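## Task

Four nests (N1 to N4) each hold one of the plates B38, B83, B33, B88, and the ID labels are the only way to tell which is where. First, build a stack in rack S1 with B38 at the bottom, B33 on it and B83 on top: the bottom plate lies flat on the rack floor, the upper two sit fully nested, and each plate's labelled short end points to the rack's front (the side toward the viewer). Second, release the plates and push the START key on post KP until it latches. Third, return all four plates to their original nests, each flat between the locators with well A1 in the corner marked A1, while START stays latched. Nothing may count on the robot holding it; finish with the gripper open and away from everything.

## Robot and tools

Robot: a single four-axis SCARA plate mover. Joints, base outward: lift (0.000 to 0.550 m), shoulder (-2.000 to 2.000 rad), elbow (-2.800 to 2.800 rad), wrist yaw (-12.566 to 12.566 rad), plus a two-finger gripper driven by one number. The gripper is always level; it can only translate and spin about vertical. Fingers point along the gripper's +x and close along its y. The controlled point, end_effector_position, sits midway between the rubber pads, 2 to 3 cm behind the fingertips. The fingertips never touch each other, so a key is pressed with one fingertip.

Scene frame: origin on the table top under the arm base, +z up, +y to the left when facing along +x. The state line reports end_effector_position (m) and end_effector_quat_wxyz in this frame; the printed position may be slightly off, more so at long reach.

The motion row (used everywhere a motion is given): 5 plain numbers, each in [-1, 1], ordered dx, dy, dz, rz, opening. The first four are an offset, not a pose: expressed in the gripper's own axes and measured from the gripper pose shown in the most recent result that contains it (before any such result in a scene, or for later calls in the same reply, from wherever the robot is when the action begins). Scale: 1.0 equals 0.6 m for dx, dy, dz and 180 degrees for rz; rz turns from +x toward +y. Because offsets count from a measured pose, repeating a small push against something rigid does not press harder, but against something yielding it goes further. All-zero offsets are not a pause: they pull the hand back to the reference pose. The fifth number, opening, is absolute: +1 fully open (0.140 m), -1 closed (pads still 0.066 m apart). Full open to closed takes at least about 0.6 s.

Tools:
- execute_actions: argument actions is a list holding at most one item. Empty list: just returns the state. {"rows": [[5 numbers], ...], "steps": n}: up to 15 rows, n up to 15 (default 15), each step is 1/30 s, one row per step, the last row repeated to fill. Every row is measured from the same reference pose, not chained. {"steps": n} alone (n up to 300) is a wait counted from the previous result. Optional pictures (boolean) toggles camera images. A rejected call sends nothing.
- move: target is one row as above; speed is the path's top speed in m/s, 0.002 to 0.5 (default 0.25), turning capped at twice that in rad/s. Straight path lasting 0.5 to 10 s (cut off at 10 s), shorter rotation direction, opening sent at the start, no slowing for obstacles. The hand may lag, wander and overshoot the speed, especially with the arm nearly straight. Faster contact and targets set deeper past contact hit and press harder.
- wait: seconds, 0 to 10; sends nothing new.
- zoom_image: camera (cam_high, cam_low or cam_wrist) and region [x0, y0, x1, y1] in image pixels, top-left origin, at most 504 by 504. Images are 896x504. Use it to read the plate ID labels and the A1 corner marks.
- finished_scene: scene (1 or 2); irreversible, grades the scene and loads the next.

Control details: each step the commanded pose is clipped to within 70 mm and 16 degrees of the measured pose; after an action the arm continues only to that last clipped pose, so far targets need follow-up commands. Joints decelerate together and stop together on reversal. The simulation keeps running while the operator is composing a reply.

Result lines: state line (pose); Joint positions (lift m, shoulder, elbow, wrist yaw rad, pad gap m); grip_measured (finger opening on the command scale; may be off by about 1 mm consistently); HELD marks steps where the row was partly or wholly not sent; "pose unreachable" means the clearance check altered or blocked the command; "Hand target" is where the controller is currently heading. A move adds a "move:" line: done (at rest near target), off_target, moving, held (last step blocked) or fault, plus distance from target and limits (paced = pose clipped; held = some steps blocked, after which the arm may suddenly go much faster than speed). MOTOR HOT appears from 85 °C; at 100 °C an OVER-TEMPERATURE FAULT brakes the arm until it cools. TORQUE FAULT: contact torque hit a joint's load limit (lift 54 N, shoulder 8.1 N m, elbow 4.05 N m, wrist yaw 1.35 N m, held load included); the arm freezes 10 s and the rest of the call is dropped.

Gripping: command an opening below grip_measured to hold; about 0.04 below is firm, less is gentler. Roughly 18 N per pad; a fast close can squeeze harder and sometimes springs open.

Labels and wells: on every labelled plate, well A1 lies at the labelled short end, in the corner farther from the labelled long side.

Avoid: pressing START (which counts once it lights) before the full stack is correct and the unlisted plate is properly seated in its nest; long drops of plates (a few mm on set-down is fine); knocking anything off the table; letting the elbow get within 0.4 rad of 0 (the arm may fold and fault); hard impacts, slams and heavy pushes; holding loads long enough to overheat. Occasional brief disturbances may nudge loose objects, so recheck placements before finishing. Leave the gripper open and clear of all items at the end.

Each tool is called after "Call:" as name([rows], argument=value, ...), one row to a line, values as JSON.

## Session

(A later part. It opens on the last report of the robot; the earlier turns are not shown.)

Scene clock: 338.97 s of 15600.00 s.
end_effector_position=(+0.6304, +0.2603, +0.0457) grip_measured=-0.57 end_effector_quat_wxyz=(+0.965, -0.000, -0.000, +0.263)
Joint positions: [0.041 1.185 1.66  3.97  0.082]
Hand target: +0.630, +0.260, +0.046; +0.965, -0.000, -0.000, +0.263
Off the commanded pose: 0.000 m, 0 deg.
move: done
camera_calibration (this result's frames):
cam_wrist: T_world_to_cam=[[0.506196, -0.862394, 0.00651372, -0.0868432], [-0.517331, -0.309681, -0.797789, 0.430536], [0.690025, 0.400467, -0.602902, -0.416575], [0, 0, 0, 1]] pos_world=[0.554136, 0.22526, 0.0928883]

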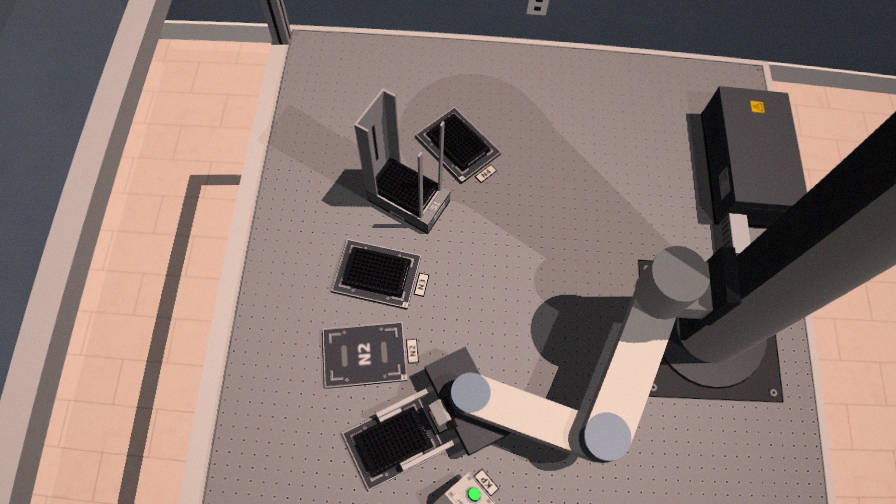

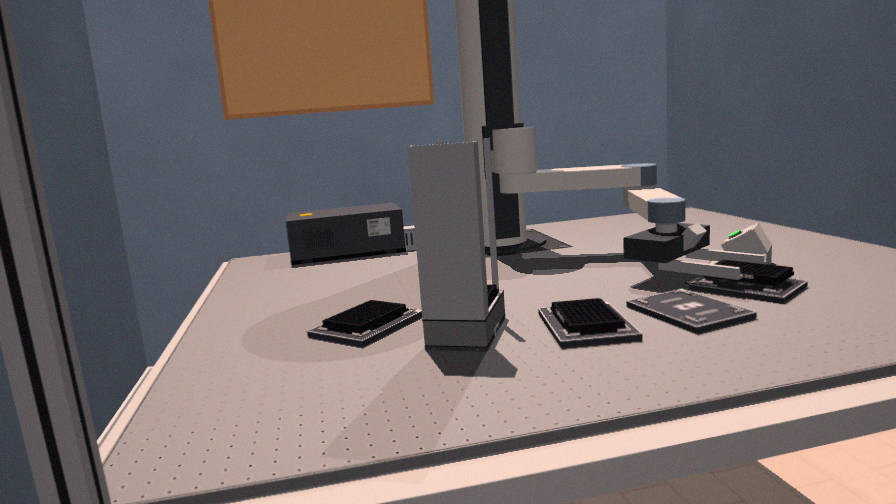

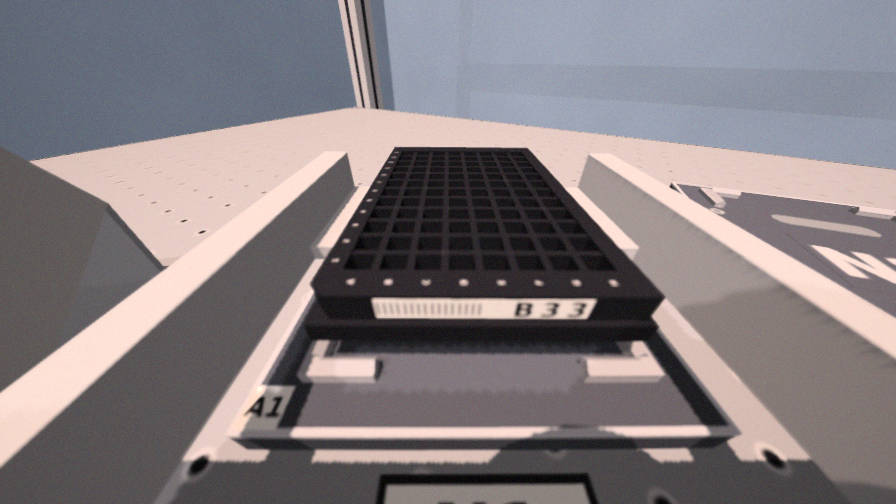

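Call:
move(target=[0.0011,-0.001,-0.019,0,-0.63], speed=0.008)

Call:
move(target=[0,0,0,0,0])

Call:
move(target=[-0.1,0,0.065,0,0])

Call:
move(target=[-0.3977,-0.5972,0,-0.3227,0], speed=0.35)

Scene clock: 347.30 s of 15600.00 s.
end_effector_position=(+0.6313, +0.2602, +0.0343) grip_measured=-0.57 end_effector_quat_wxyz=(+0.965, -0.000, -0.000, +0.263)
Joint positions: [0.029 1.182 1.663 3.97  0.082]
Hand target: +0.631, +0.260, +0.034; +0.965, -0.000, -0.000, +0.263
Off the commanded pose: 0.000 m, 0 deg.
After step 90, 3.70 s passed at rest.
move: done
camera_calibration (this result's frames):
cam_wrist: T_world_to_cam=[[0.506445, -0.862247, 0.00651372, -0.0874734], [-0.517241, -0.309831, -0.797789, 0.421814], [0.689909, 0.400667, -0.602902, -0.423935], [0, 0, 0, 1]] pos_world=[0.554957, 0.225124, 0.0814964]

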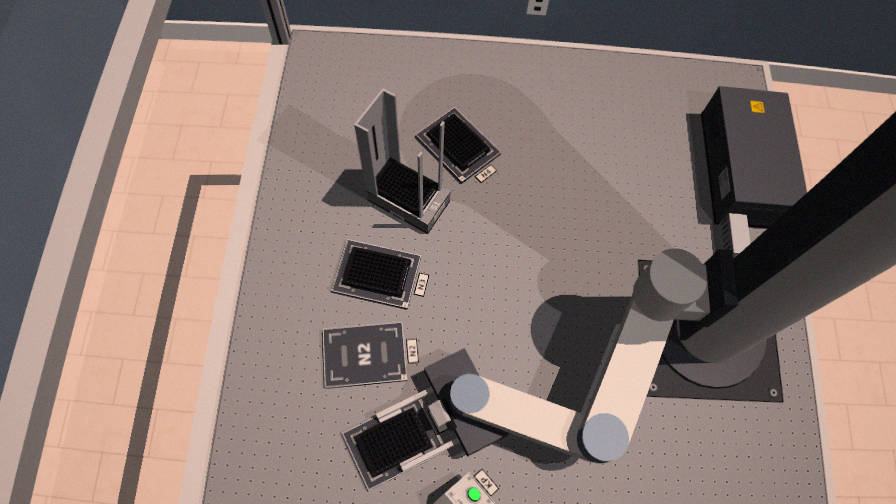

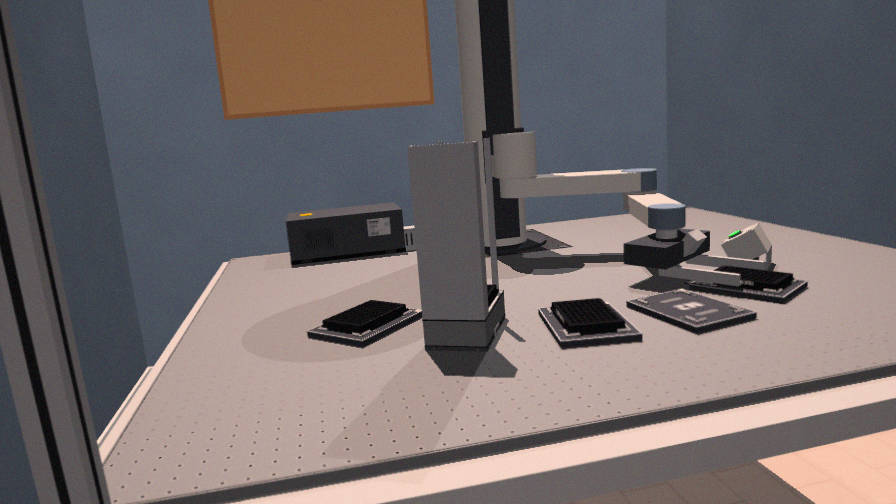

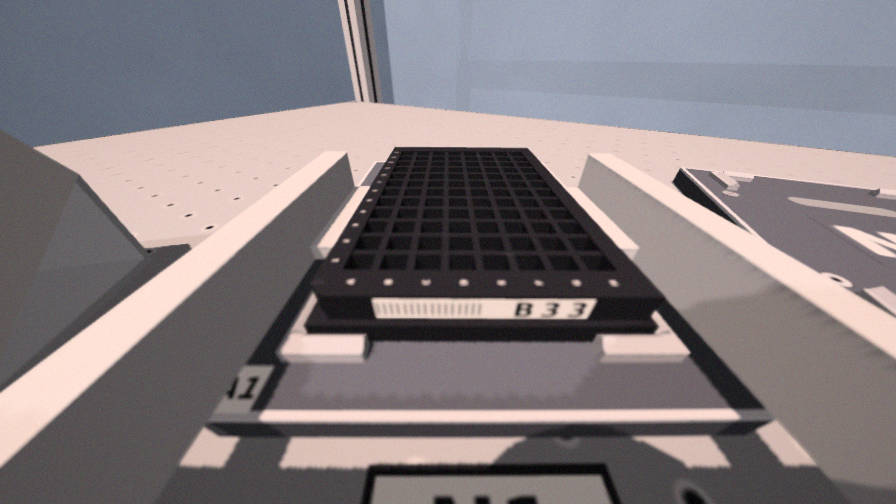

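Scene clock: 347.80 s of 15600.00 s.
end_effector_position=(+0.6313, +0.2602, +0.0343) grip_measured=+0.00 end_effector_quat_wxyz=(+0.965, -0.000, -0.000, +0.263)
Joint positions: [0.029 1.182 1.663 3.97  0.103]
Hand target: +0.631, +0.260, +0.034; +0.965, -0.000, -0.000, +0.263
Off the commanded pose: 0.000 m, 0 deg.
move: done
camera_calibration (this result's frames):
cam_wrist: T_world_to_cam=[[0.506451, -0.862244, 0.00651372, -0.0874711], [-0.517239, -0.309834, -0.797789, 0.421813], [0.689907, 0.400672, -0.602902, -0.423935], [0, 0, 0, 1]] pos_world=[0.554953, 0.225129, 0.0814964]

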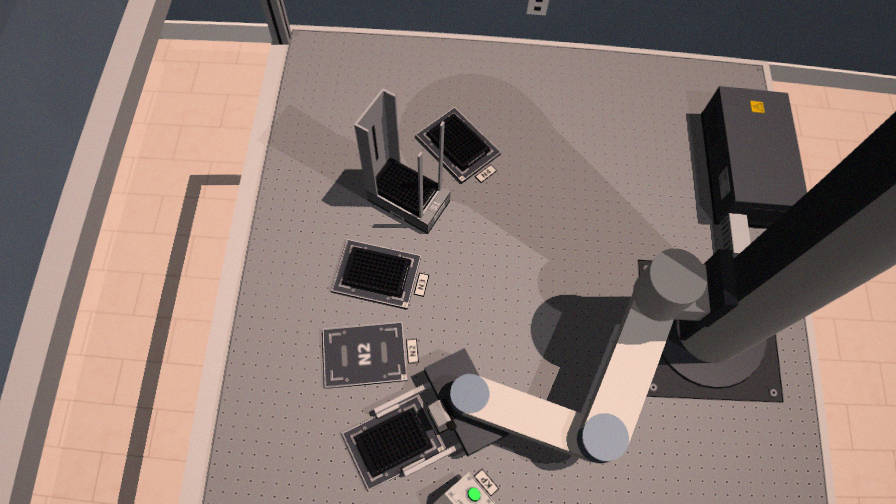

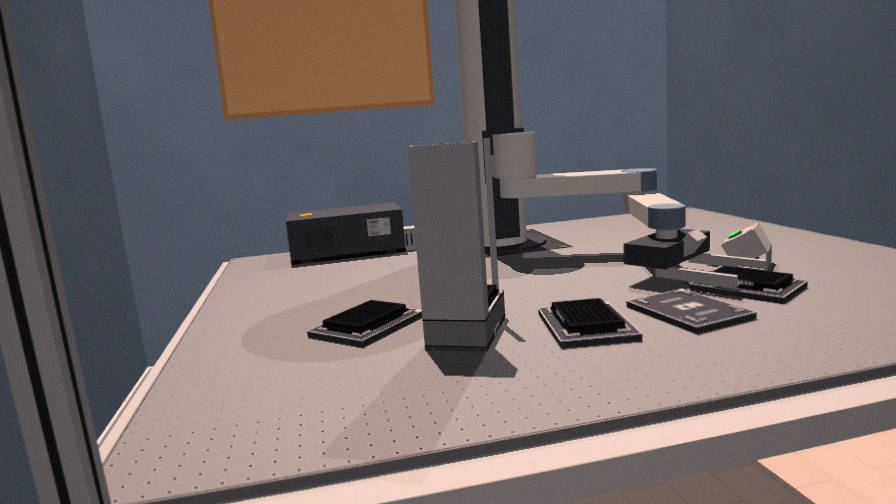

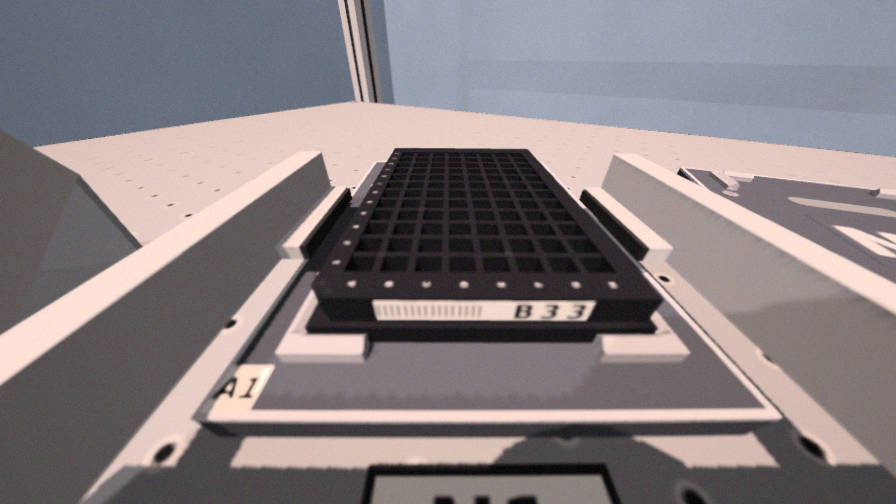

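Scene clock: 348.53 s of 15600.00 s.
end_effector_position=(+0.5796, +0.2297, +0.0734) grip_measured=+0.00 end_effector_quat_wxyz=(+0.965, -0.000, -0.000, +0.263)
Joint positions: [0.068 1.312 1.344 4.159 0.103]
Hand target: +0.580, +0.230, +0.073; +0.965, -0.000, -0.000, +0.263
Off the commanded pose: 0.000 m, 0 deg.
move: done
camera_calibration (this result's frames):
cam_wrist: T_world_to_cam=[[0.506194, -0.862395, 0.00651372, -0.0876643], [-0.517331, -0.30968, -0.797789, 0.41681], [0.690026, 0.400466, -0.602902, -0.352518], [0, 0, 0, 1]] pos_world=[0.503251, 0.194648, 0.120563]

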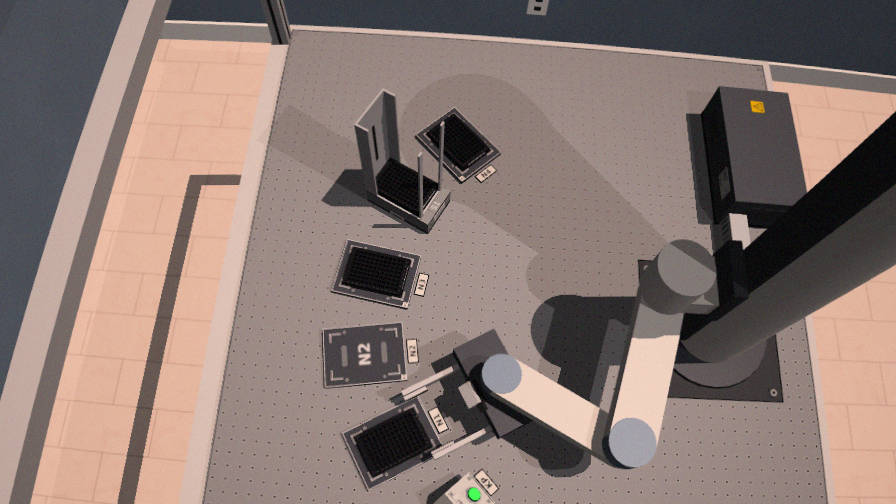

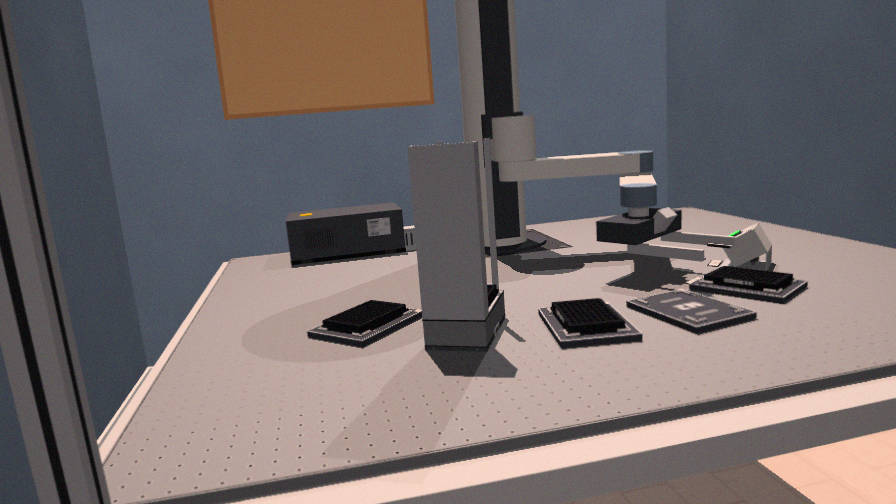

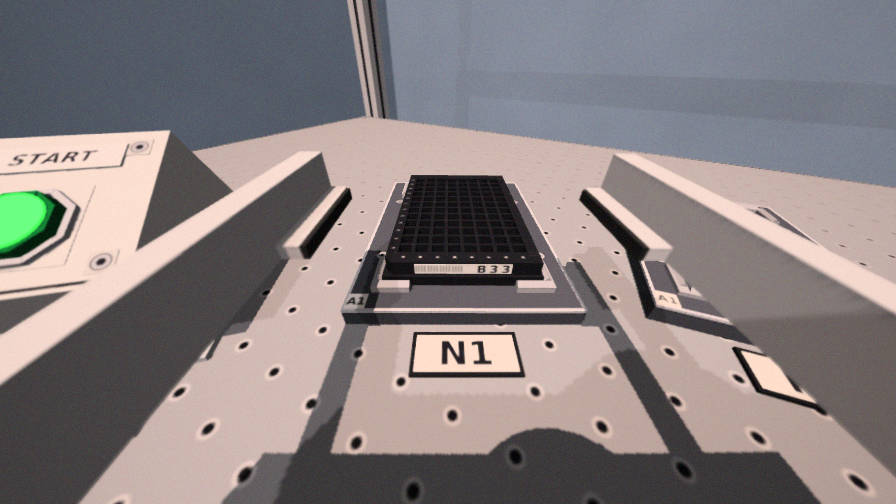

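Scene clock: 350.43 s of 15600.00 s.
end_effector_position=(+0.5557, -0.2002, +0.0734) grip_measured=+0.00 end_effector_quat_wxyz=(+0.971, -0.000, -0.000, -0.239)
Joint positions: [0.068 0.383 1.175 4.243 0.103]
Hand target: +0.556, -0.200, +0.073; +0.971, -0.000, -0.000, -0.239
Off the commanded pose: 0.000 m, 0 deg.
move: done
camera_calibration (this result's frames):
cam_wrist: T_world_to_cam=[[-0.46443, -0.885586, 0.00651372, 0.0883549], [-0.536358, 0.275415, -0.797789, 0.39904], [0.704717, -0.37401, -0.602902, -0.327111], [0, 0, 0, 1]] pos_world=[0.485583, -0.153999, 0.120558]

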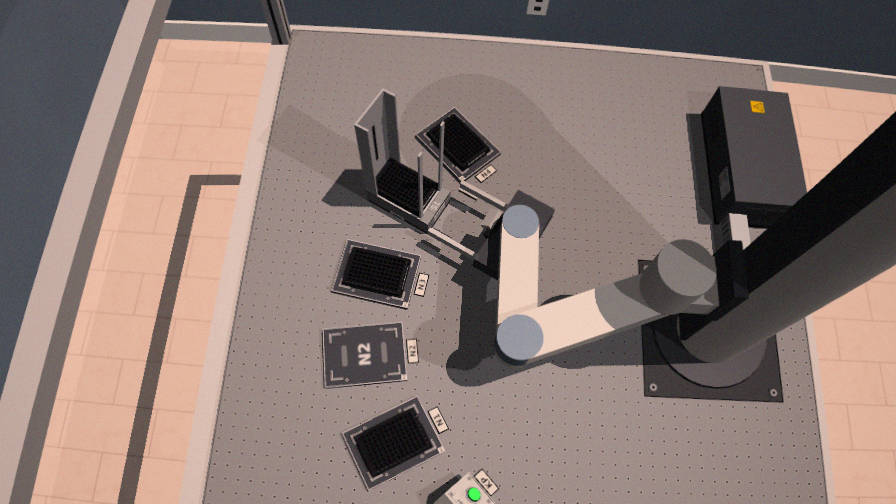

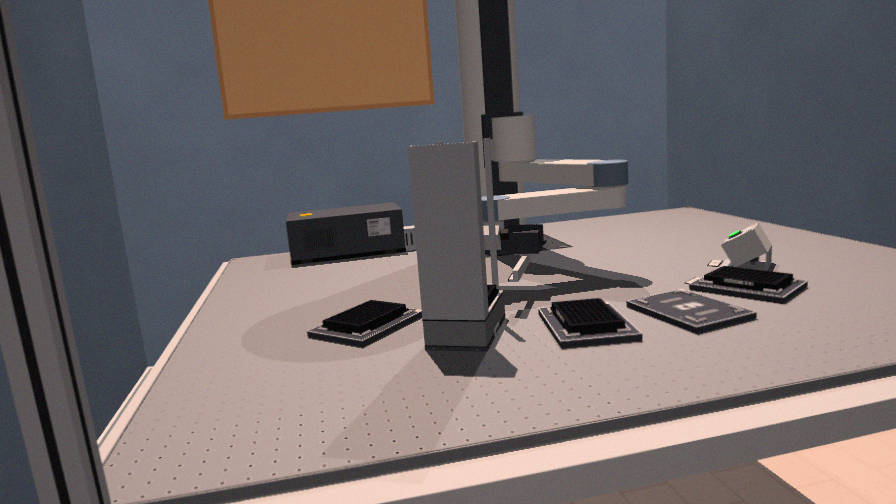

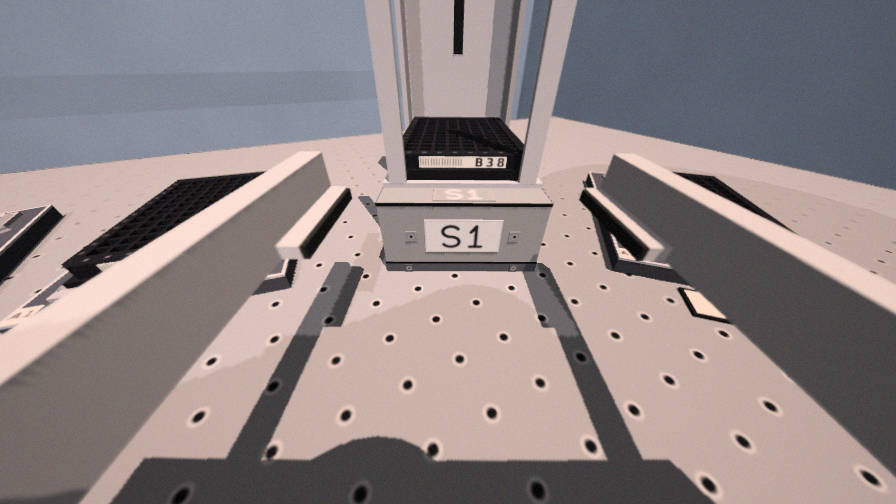

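Call:
move(target=[0.1825,-0.0003,-0.0003,0,0], speed=0.15)

Scene clock: 361.77 s of 15600.00 s.
end_effector_position=(+0.6526, -0.2511, +0.0732) grip_measured=+0.00 end_effector_quat_wxyz=(+0.971, -0.000, -0.000, -0.239)
Joint positions: [0.068 0.148 1.748 3.906 0.103]
Hand target: +0.653, -0.251, +0.073; +0.971, -0.000, -0.000, -0.239
Off the commanded pose: 0.000 m, 0 deg.
After step 90, 7.27 s passed at rest.
move: done
camera_calibration (this result's frames):
cam_wrist: T_world_to_cam=[[-0.464243, -0.885684, 0.00651372, 0.0881872], [-0.536416, 0.275302, -0.797789, 0.464978], [0.704795, -0.373862, -0.602902, -0.414556], [0, 0, 0, 1]] pos_world=[0.582539, -0.20489, 0.120443]

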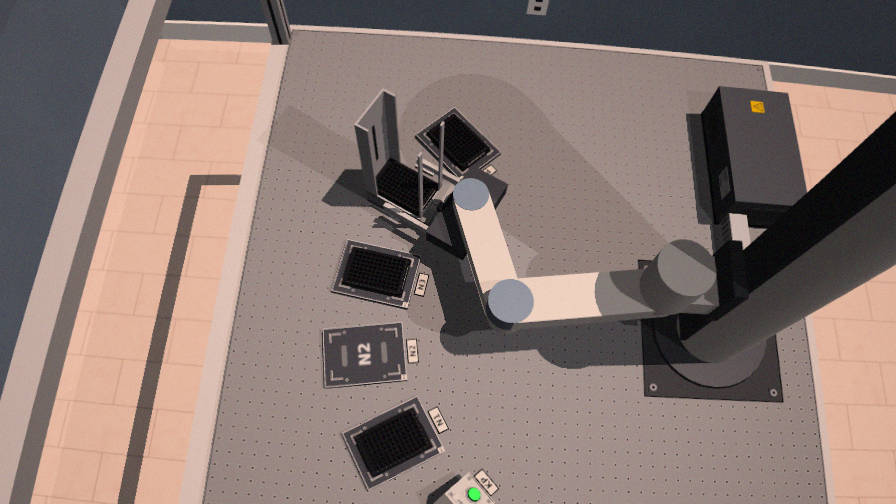

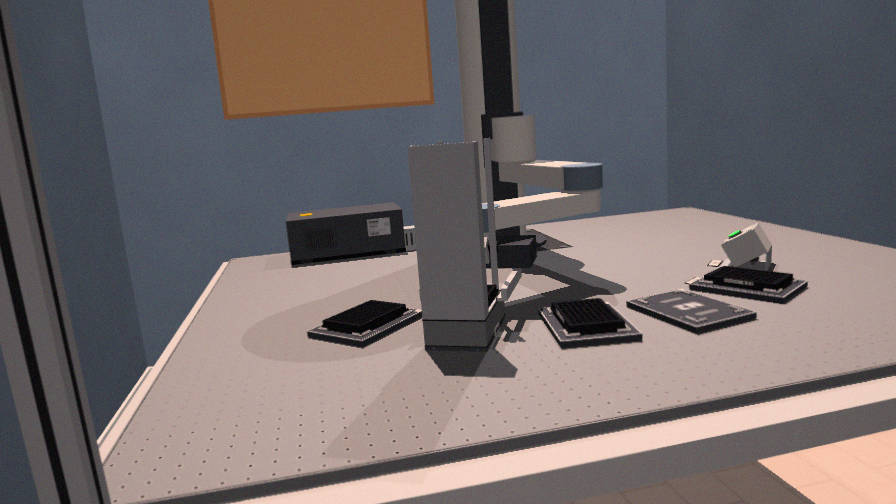

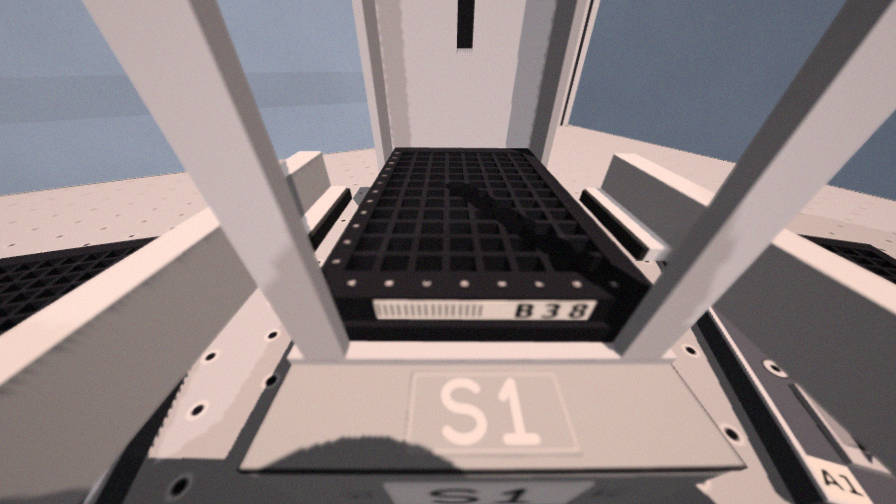

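Call:
move(target=[0,0,0,0,-0.63])

Call:
move(target=[0,0,0.44,0,-0.63], speed=0.15)

Call:
move(target=[-0.198,0.552,0,0.2045,-0.63])

Call:
move(target=[0,0,-0.485,0,-0.63], speed=0.2)

Scene clock: 367.17 s of 15600.00 s.
end_effector_position=(+0.6526, -0.2511, +0.0732) grip_measured=-0.57 end_effector_quat_wxyz=(+0.971, -0.000, -0.000, -0.239)
Joint positions: [0.068 0.148 1.748 3.906 0.082]
Hand target: +0.653, -0.251, +0.073; +0.971, -0.000, -0.000, -0.239
Off the commanded pose: 0.000 m, 0 deg.
After step 90, 1.70 s passed at rest.
move: done
camera_calibration (this result's frames):
cam_wrist: T_world_to_cam=[[-0.464263, -0.885673, 0.00651372, 0.0881968], [-0.53641, 0.275314, -0.797789, 0.464976], [0.704787, -0.373878, -0.602902, -0.414553], [0, 0, 0, 1]] pos_world=[0.582536, -0.204893, 0.120443]

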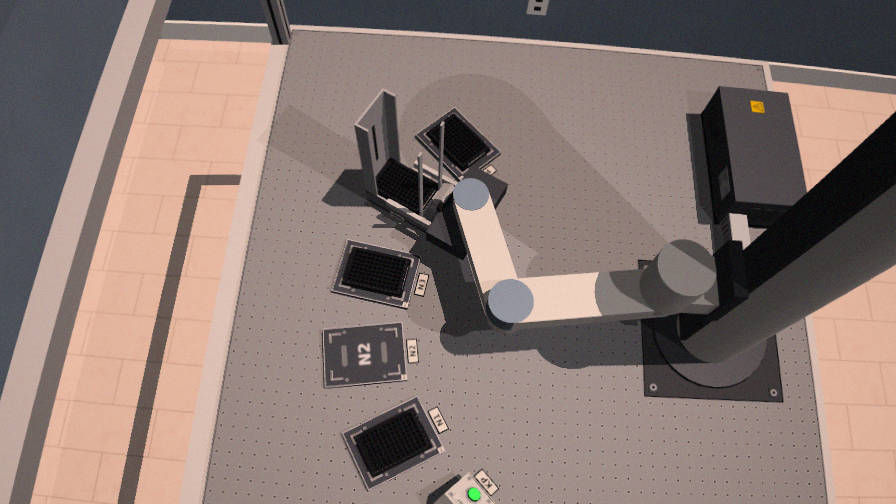

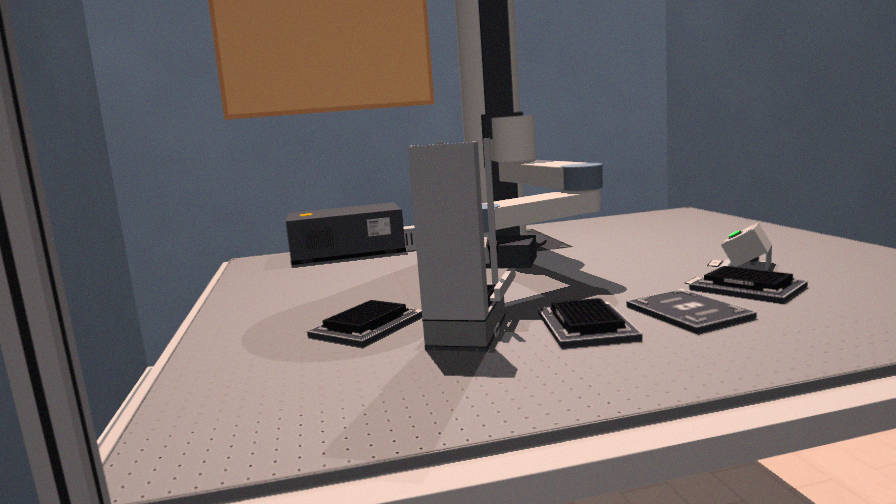

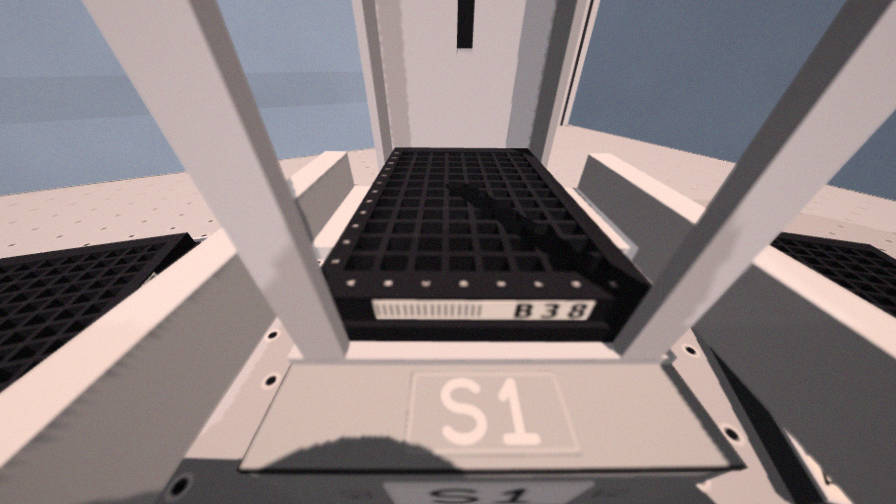

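Scene clock: 369.27 s of 15600.00 s.
end_effector_position=(+0.6527, -0.2511, +0.3373) grip_measured=-0.57 end_effector_quat_wxyz=(+0.971, -0.000, -0.000, -0.239)
Joint positions: [0.332 0.148 1.748 3.906 0.082]
Hand target: +0.653, -0.251, +0.337; +0.971, -0.000, -0.000, -0.239
Off the commanded pose: 0.000 m, 0 deg.
move: done
camera_calibration (this result's frames):
cam_wrist: T_world_to_cam=[[-0.464225, -0.885693, 0.00651372, 0.086461], [-0.536421, 0.275292, -0.797789, 0.675641], [0.704803, -0.373848, -0.602902, -0.255362], [0, 0, 0, 1]] pos_world=[0.582545, -0.204887, 0.384497]

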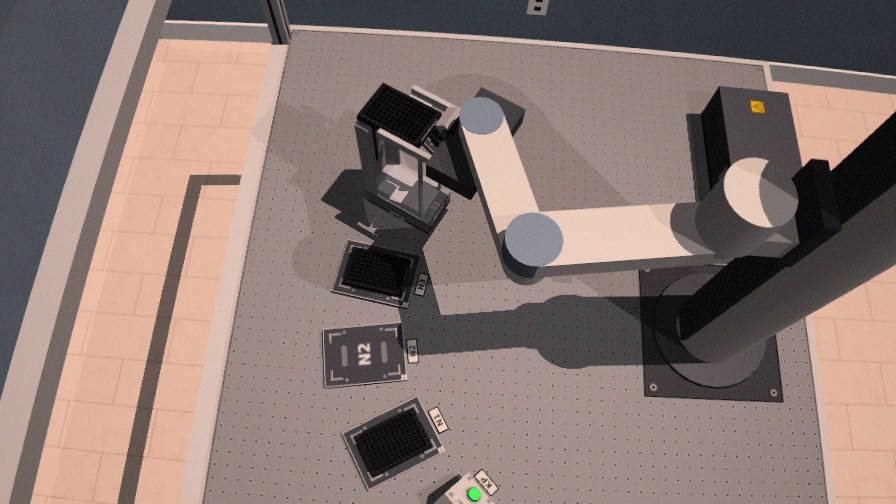

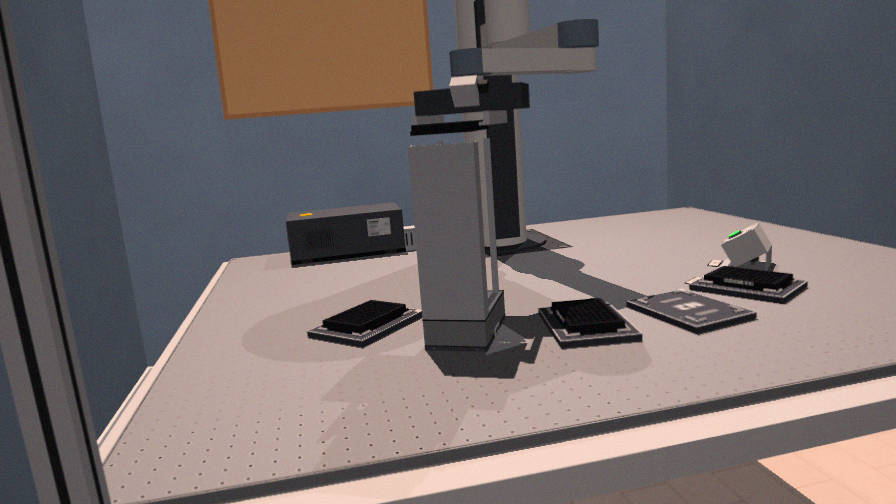

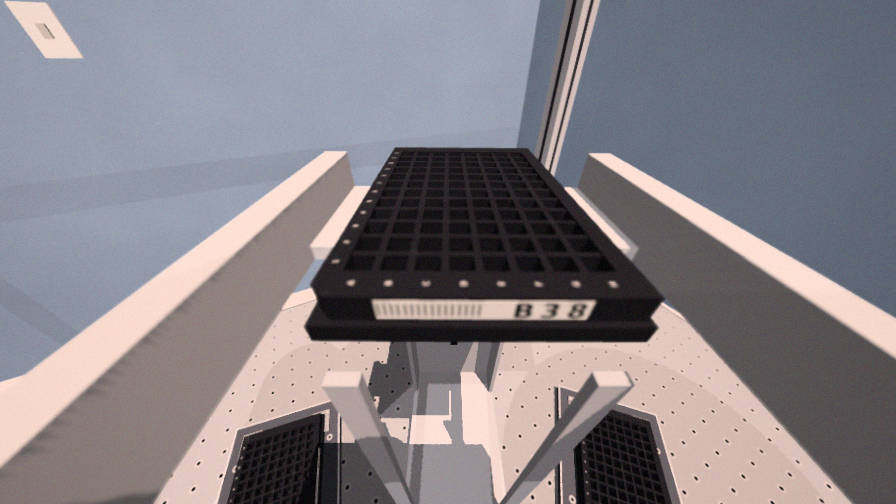

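Scene clock: 371.03 s of 15600.00 s.
end_effector_position=(+0.7007, +0.0977, +0.3373) grip_measured=-0.57 end_effector_quat_wxyz=(+0.997, -0.000, -0.000, +0.081)
Joint positions: [0.332 0.837 1.719 3.889 0.082]
Hand target: +0.701, +0.097, +0.337; +0.997, -0.000, -0.000, +0.080
Off the commanded pose: 0.000 m, 0 deg.
move: done
camera_calibration (this result's frames):
cam_wrist: T_world_to_cam=[[0.159555, -0.987168, 0.00651372, -0.00950841], [-0.594361, -0.10133, -0.797789, 0.682796], [0.788211, 0.12342, -0.602902, -0.265867], [0, 0, 0, 1]] pos_world=[0.616904, 0.0926146, 0.384497]

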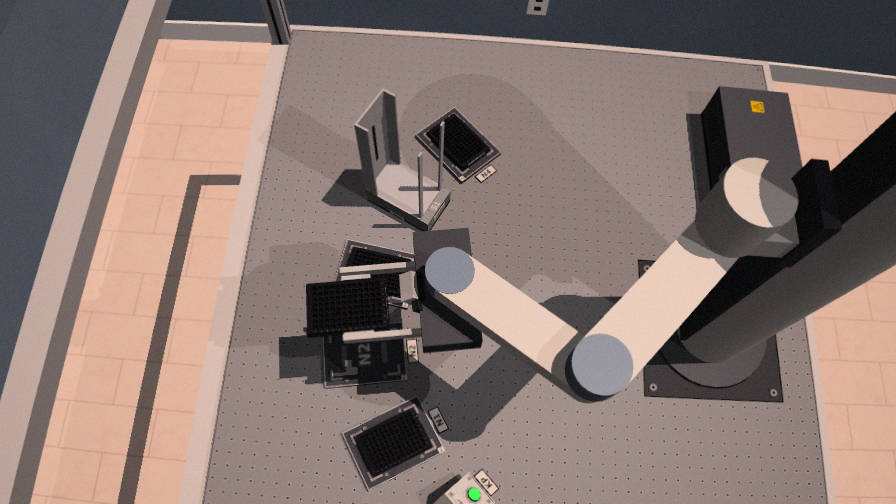

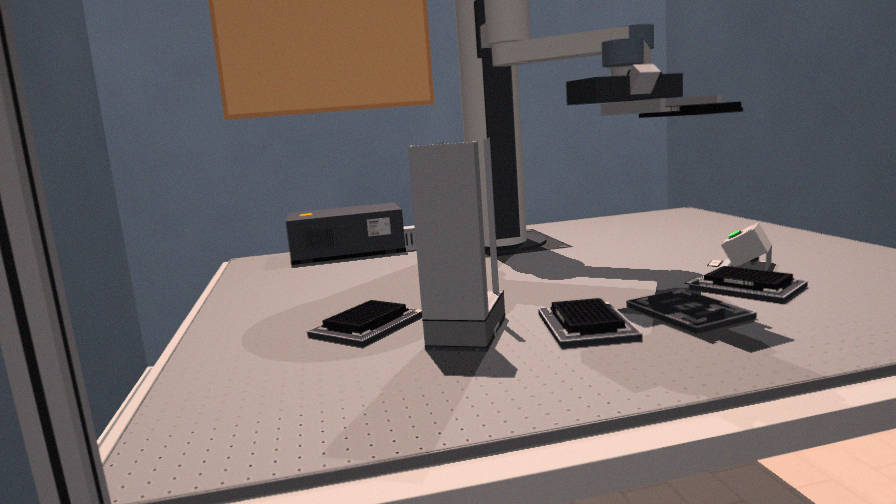

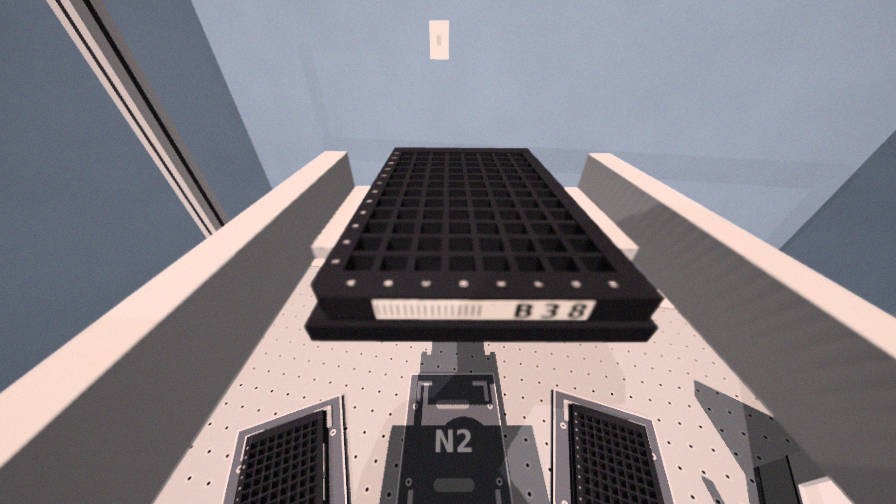

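Scene clock: 372.90 s of 15600.00 s.
end_effector_position=(+0.7007, +0.0976, +0.0462) grip_measured=-0.57 end_effector_quat_wxyz=(+0.997, -0.000, -0.000, +0.081)
Joint positions: [0.041 0.837 1.719 3.889 0.082]
Hand target: +0.701, +0.098, +0.046; +0.997, -0.000, -0.000, +0.081
Off the commanded pose: 0.000 m, 0 deg.
move: done
camera_calibration (this result's frames):
cam_wrist: T_world_to_cam=[[0.159522, -0.987173, 0.00651372, -0.00760061], [-0.594365, -0.101311, -0.797789, 0.450574], [0.788215, 0.123394, -0.602902, -0.441357], [0, 0, 0, 1]] pos_world=[0.616902, 0.0926055, 0.0934177]

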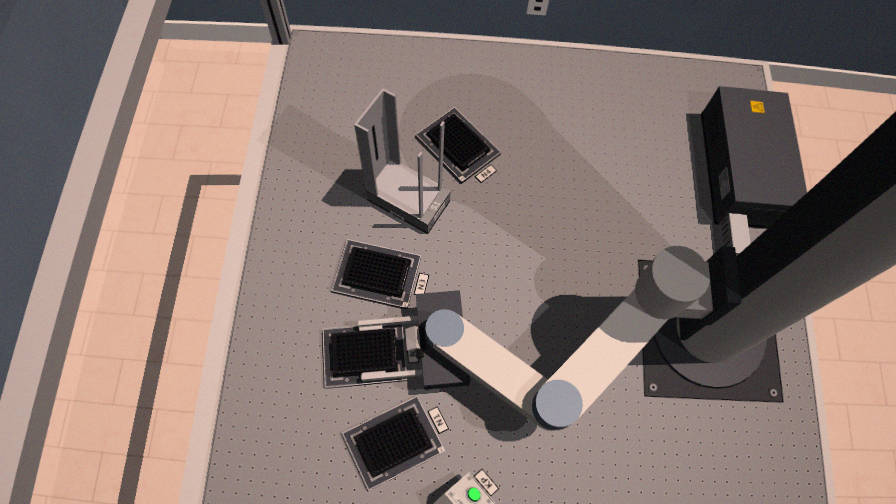

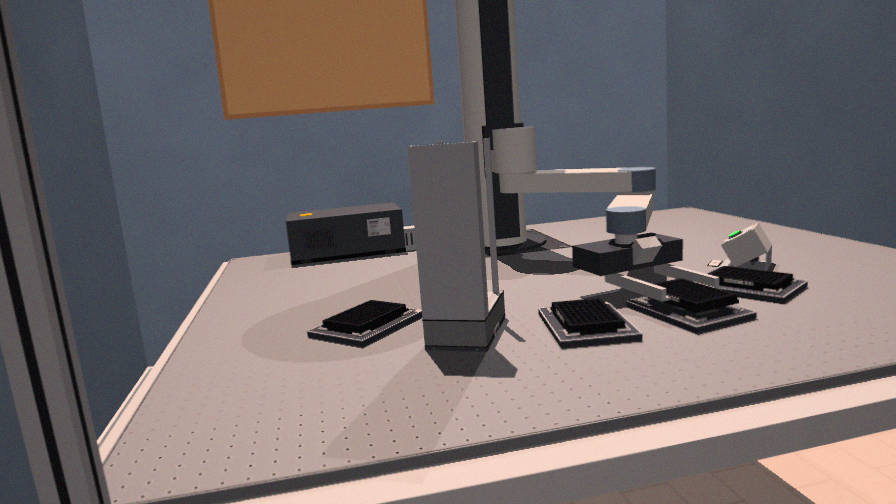

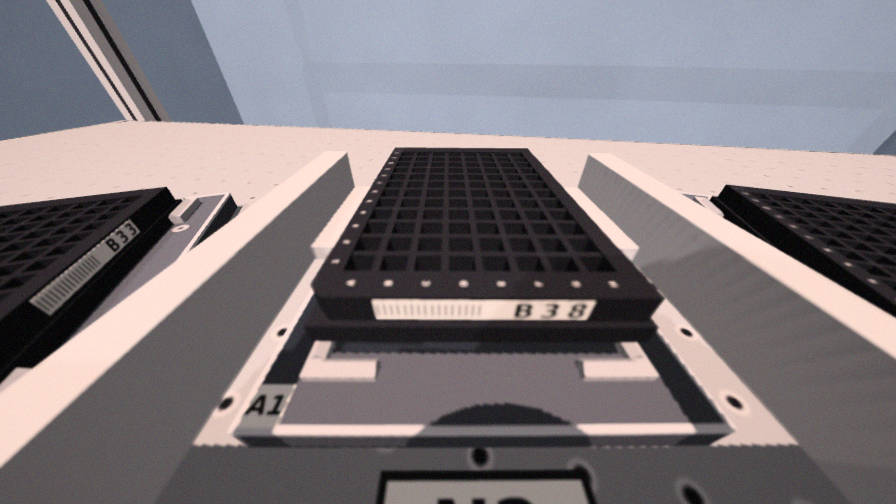

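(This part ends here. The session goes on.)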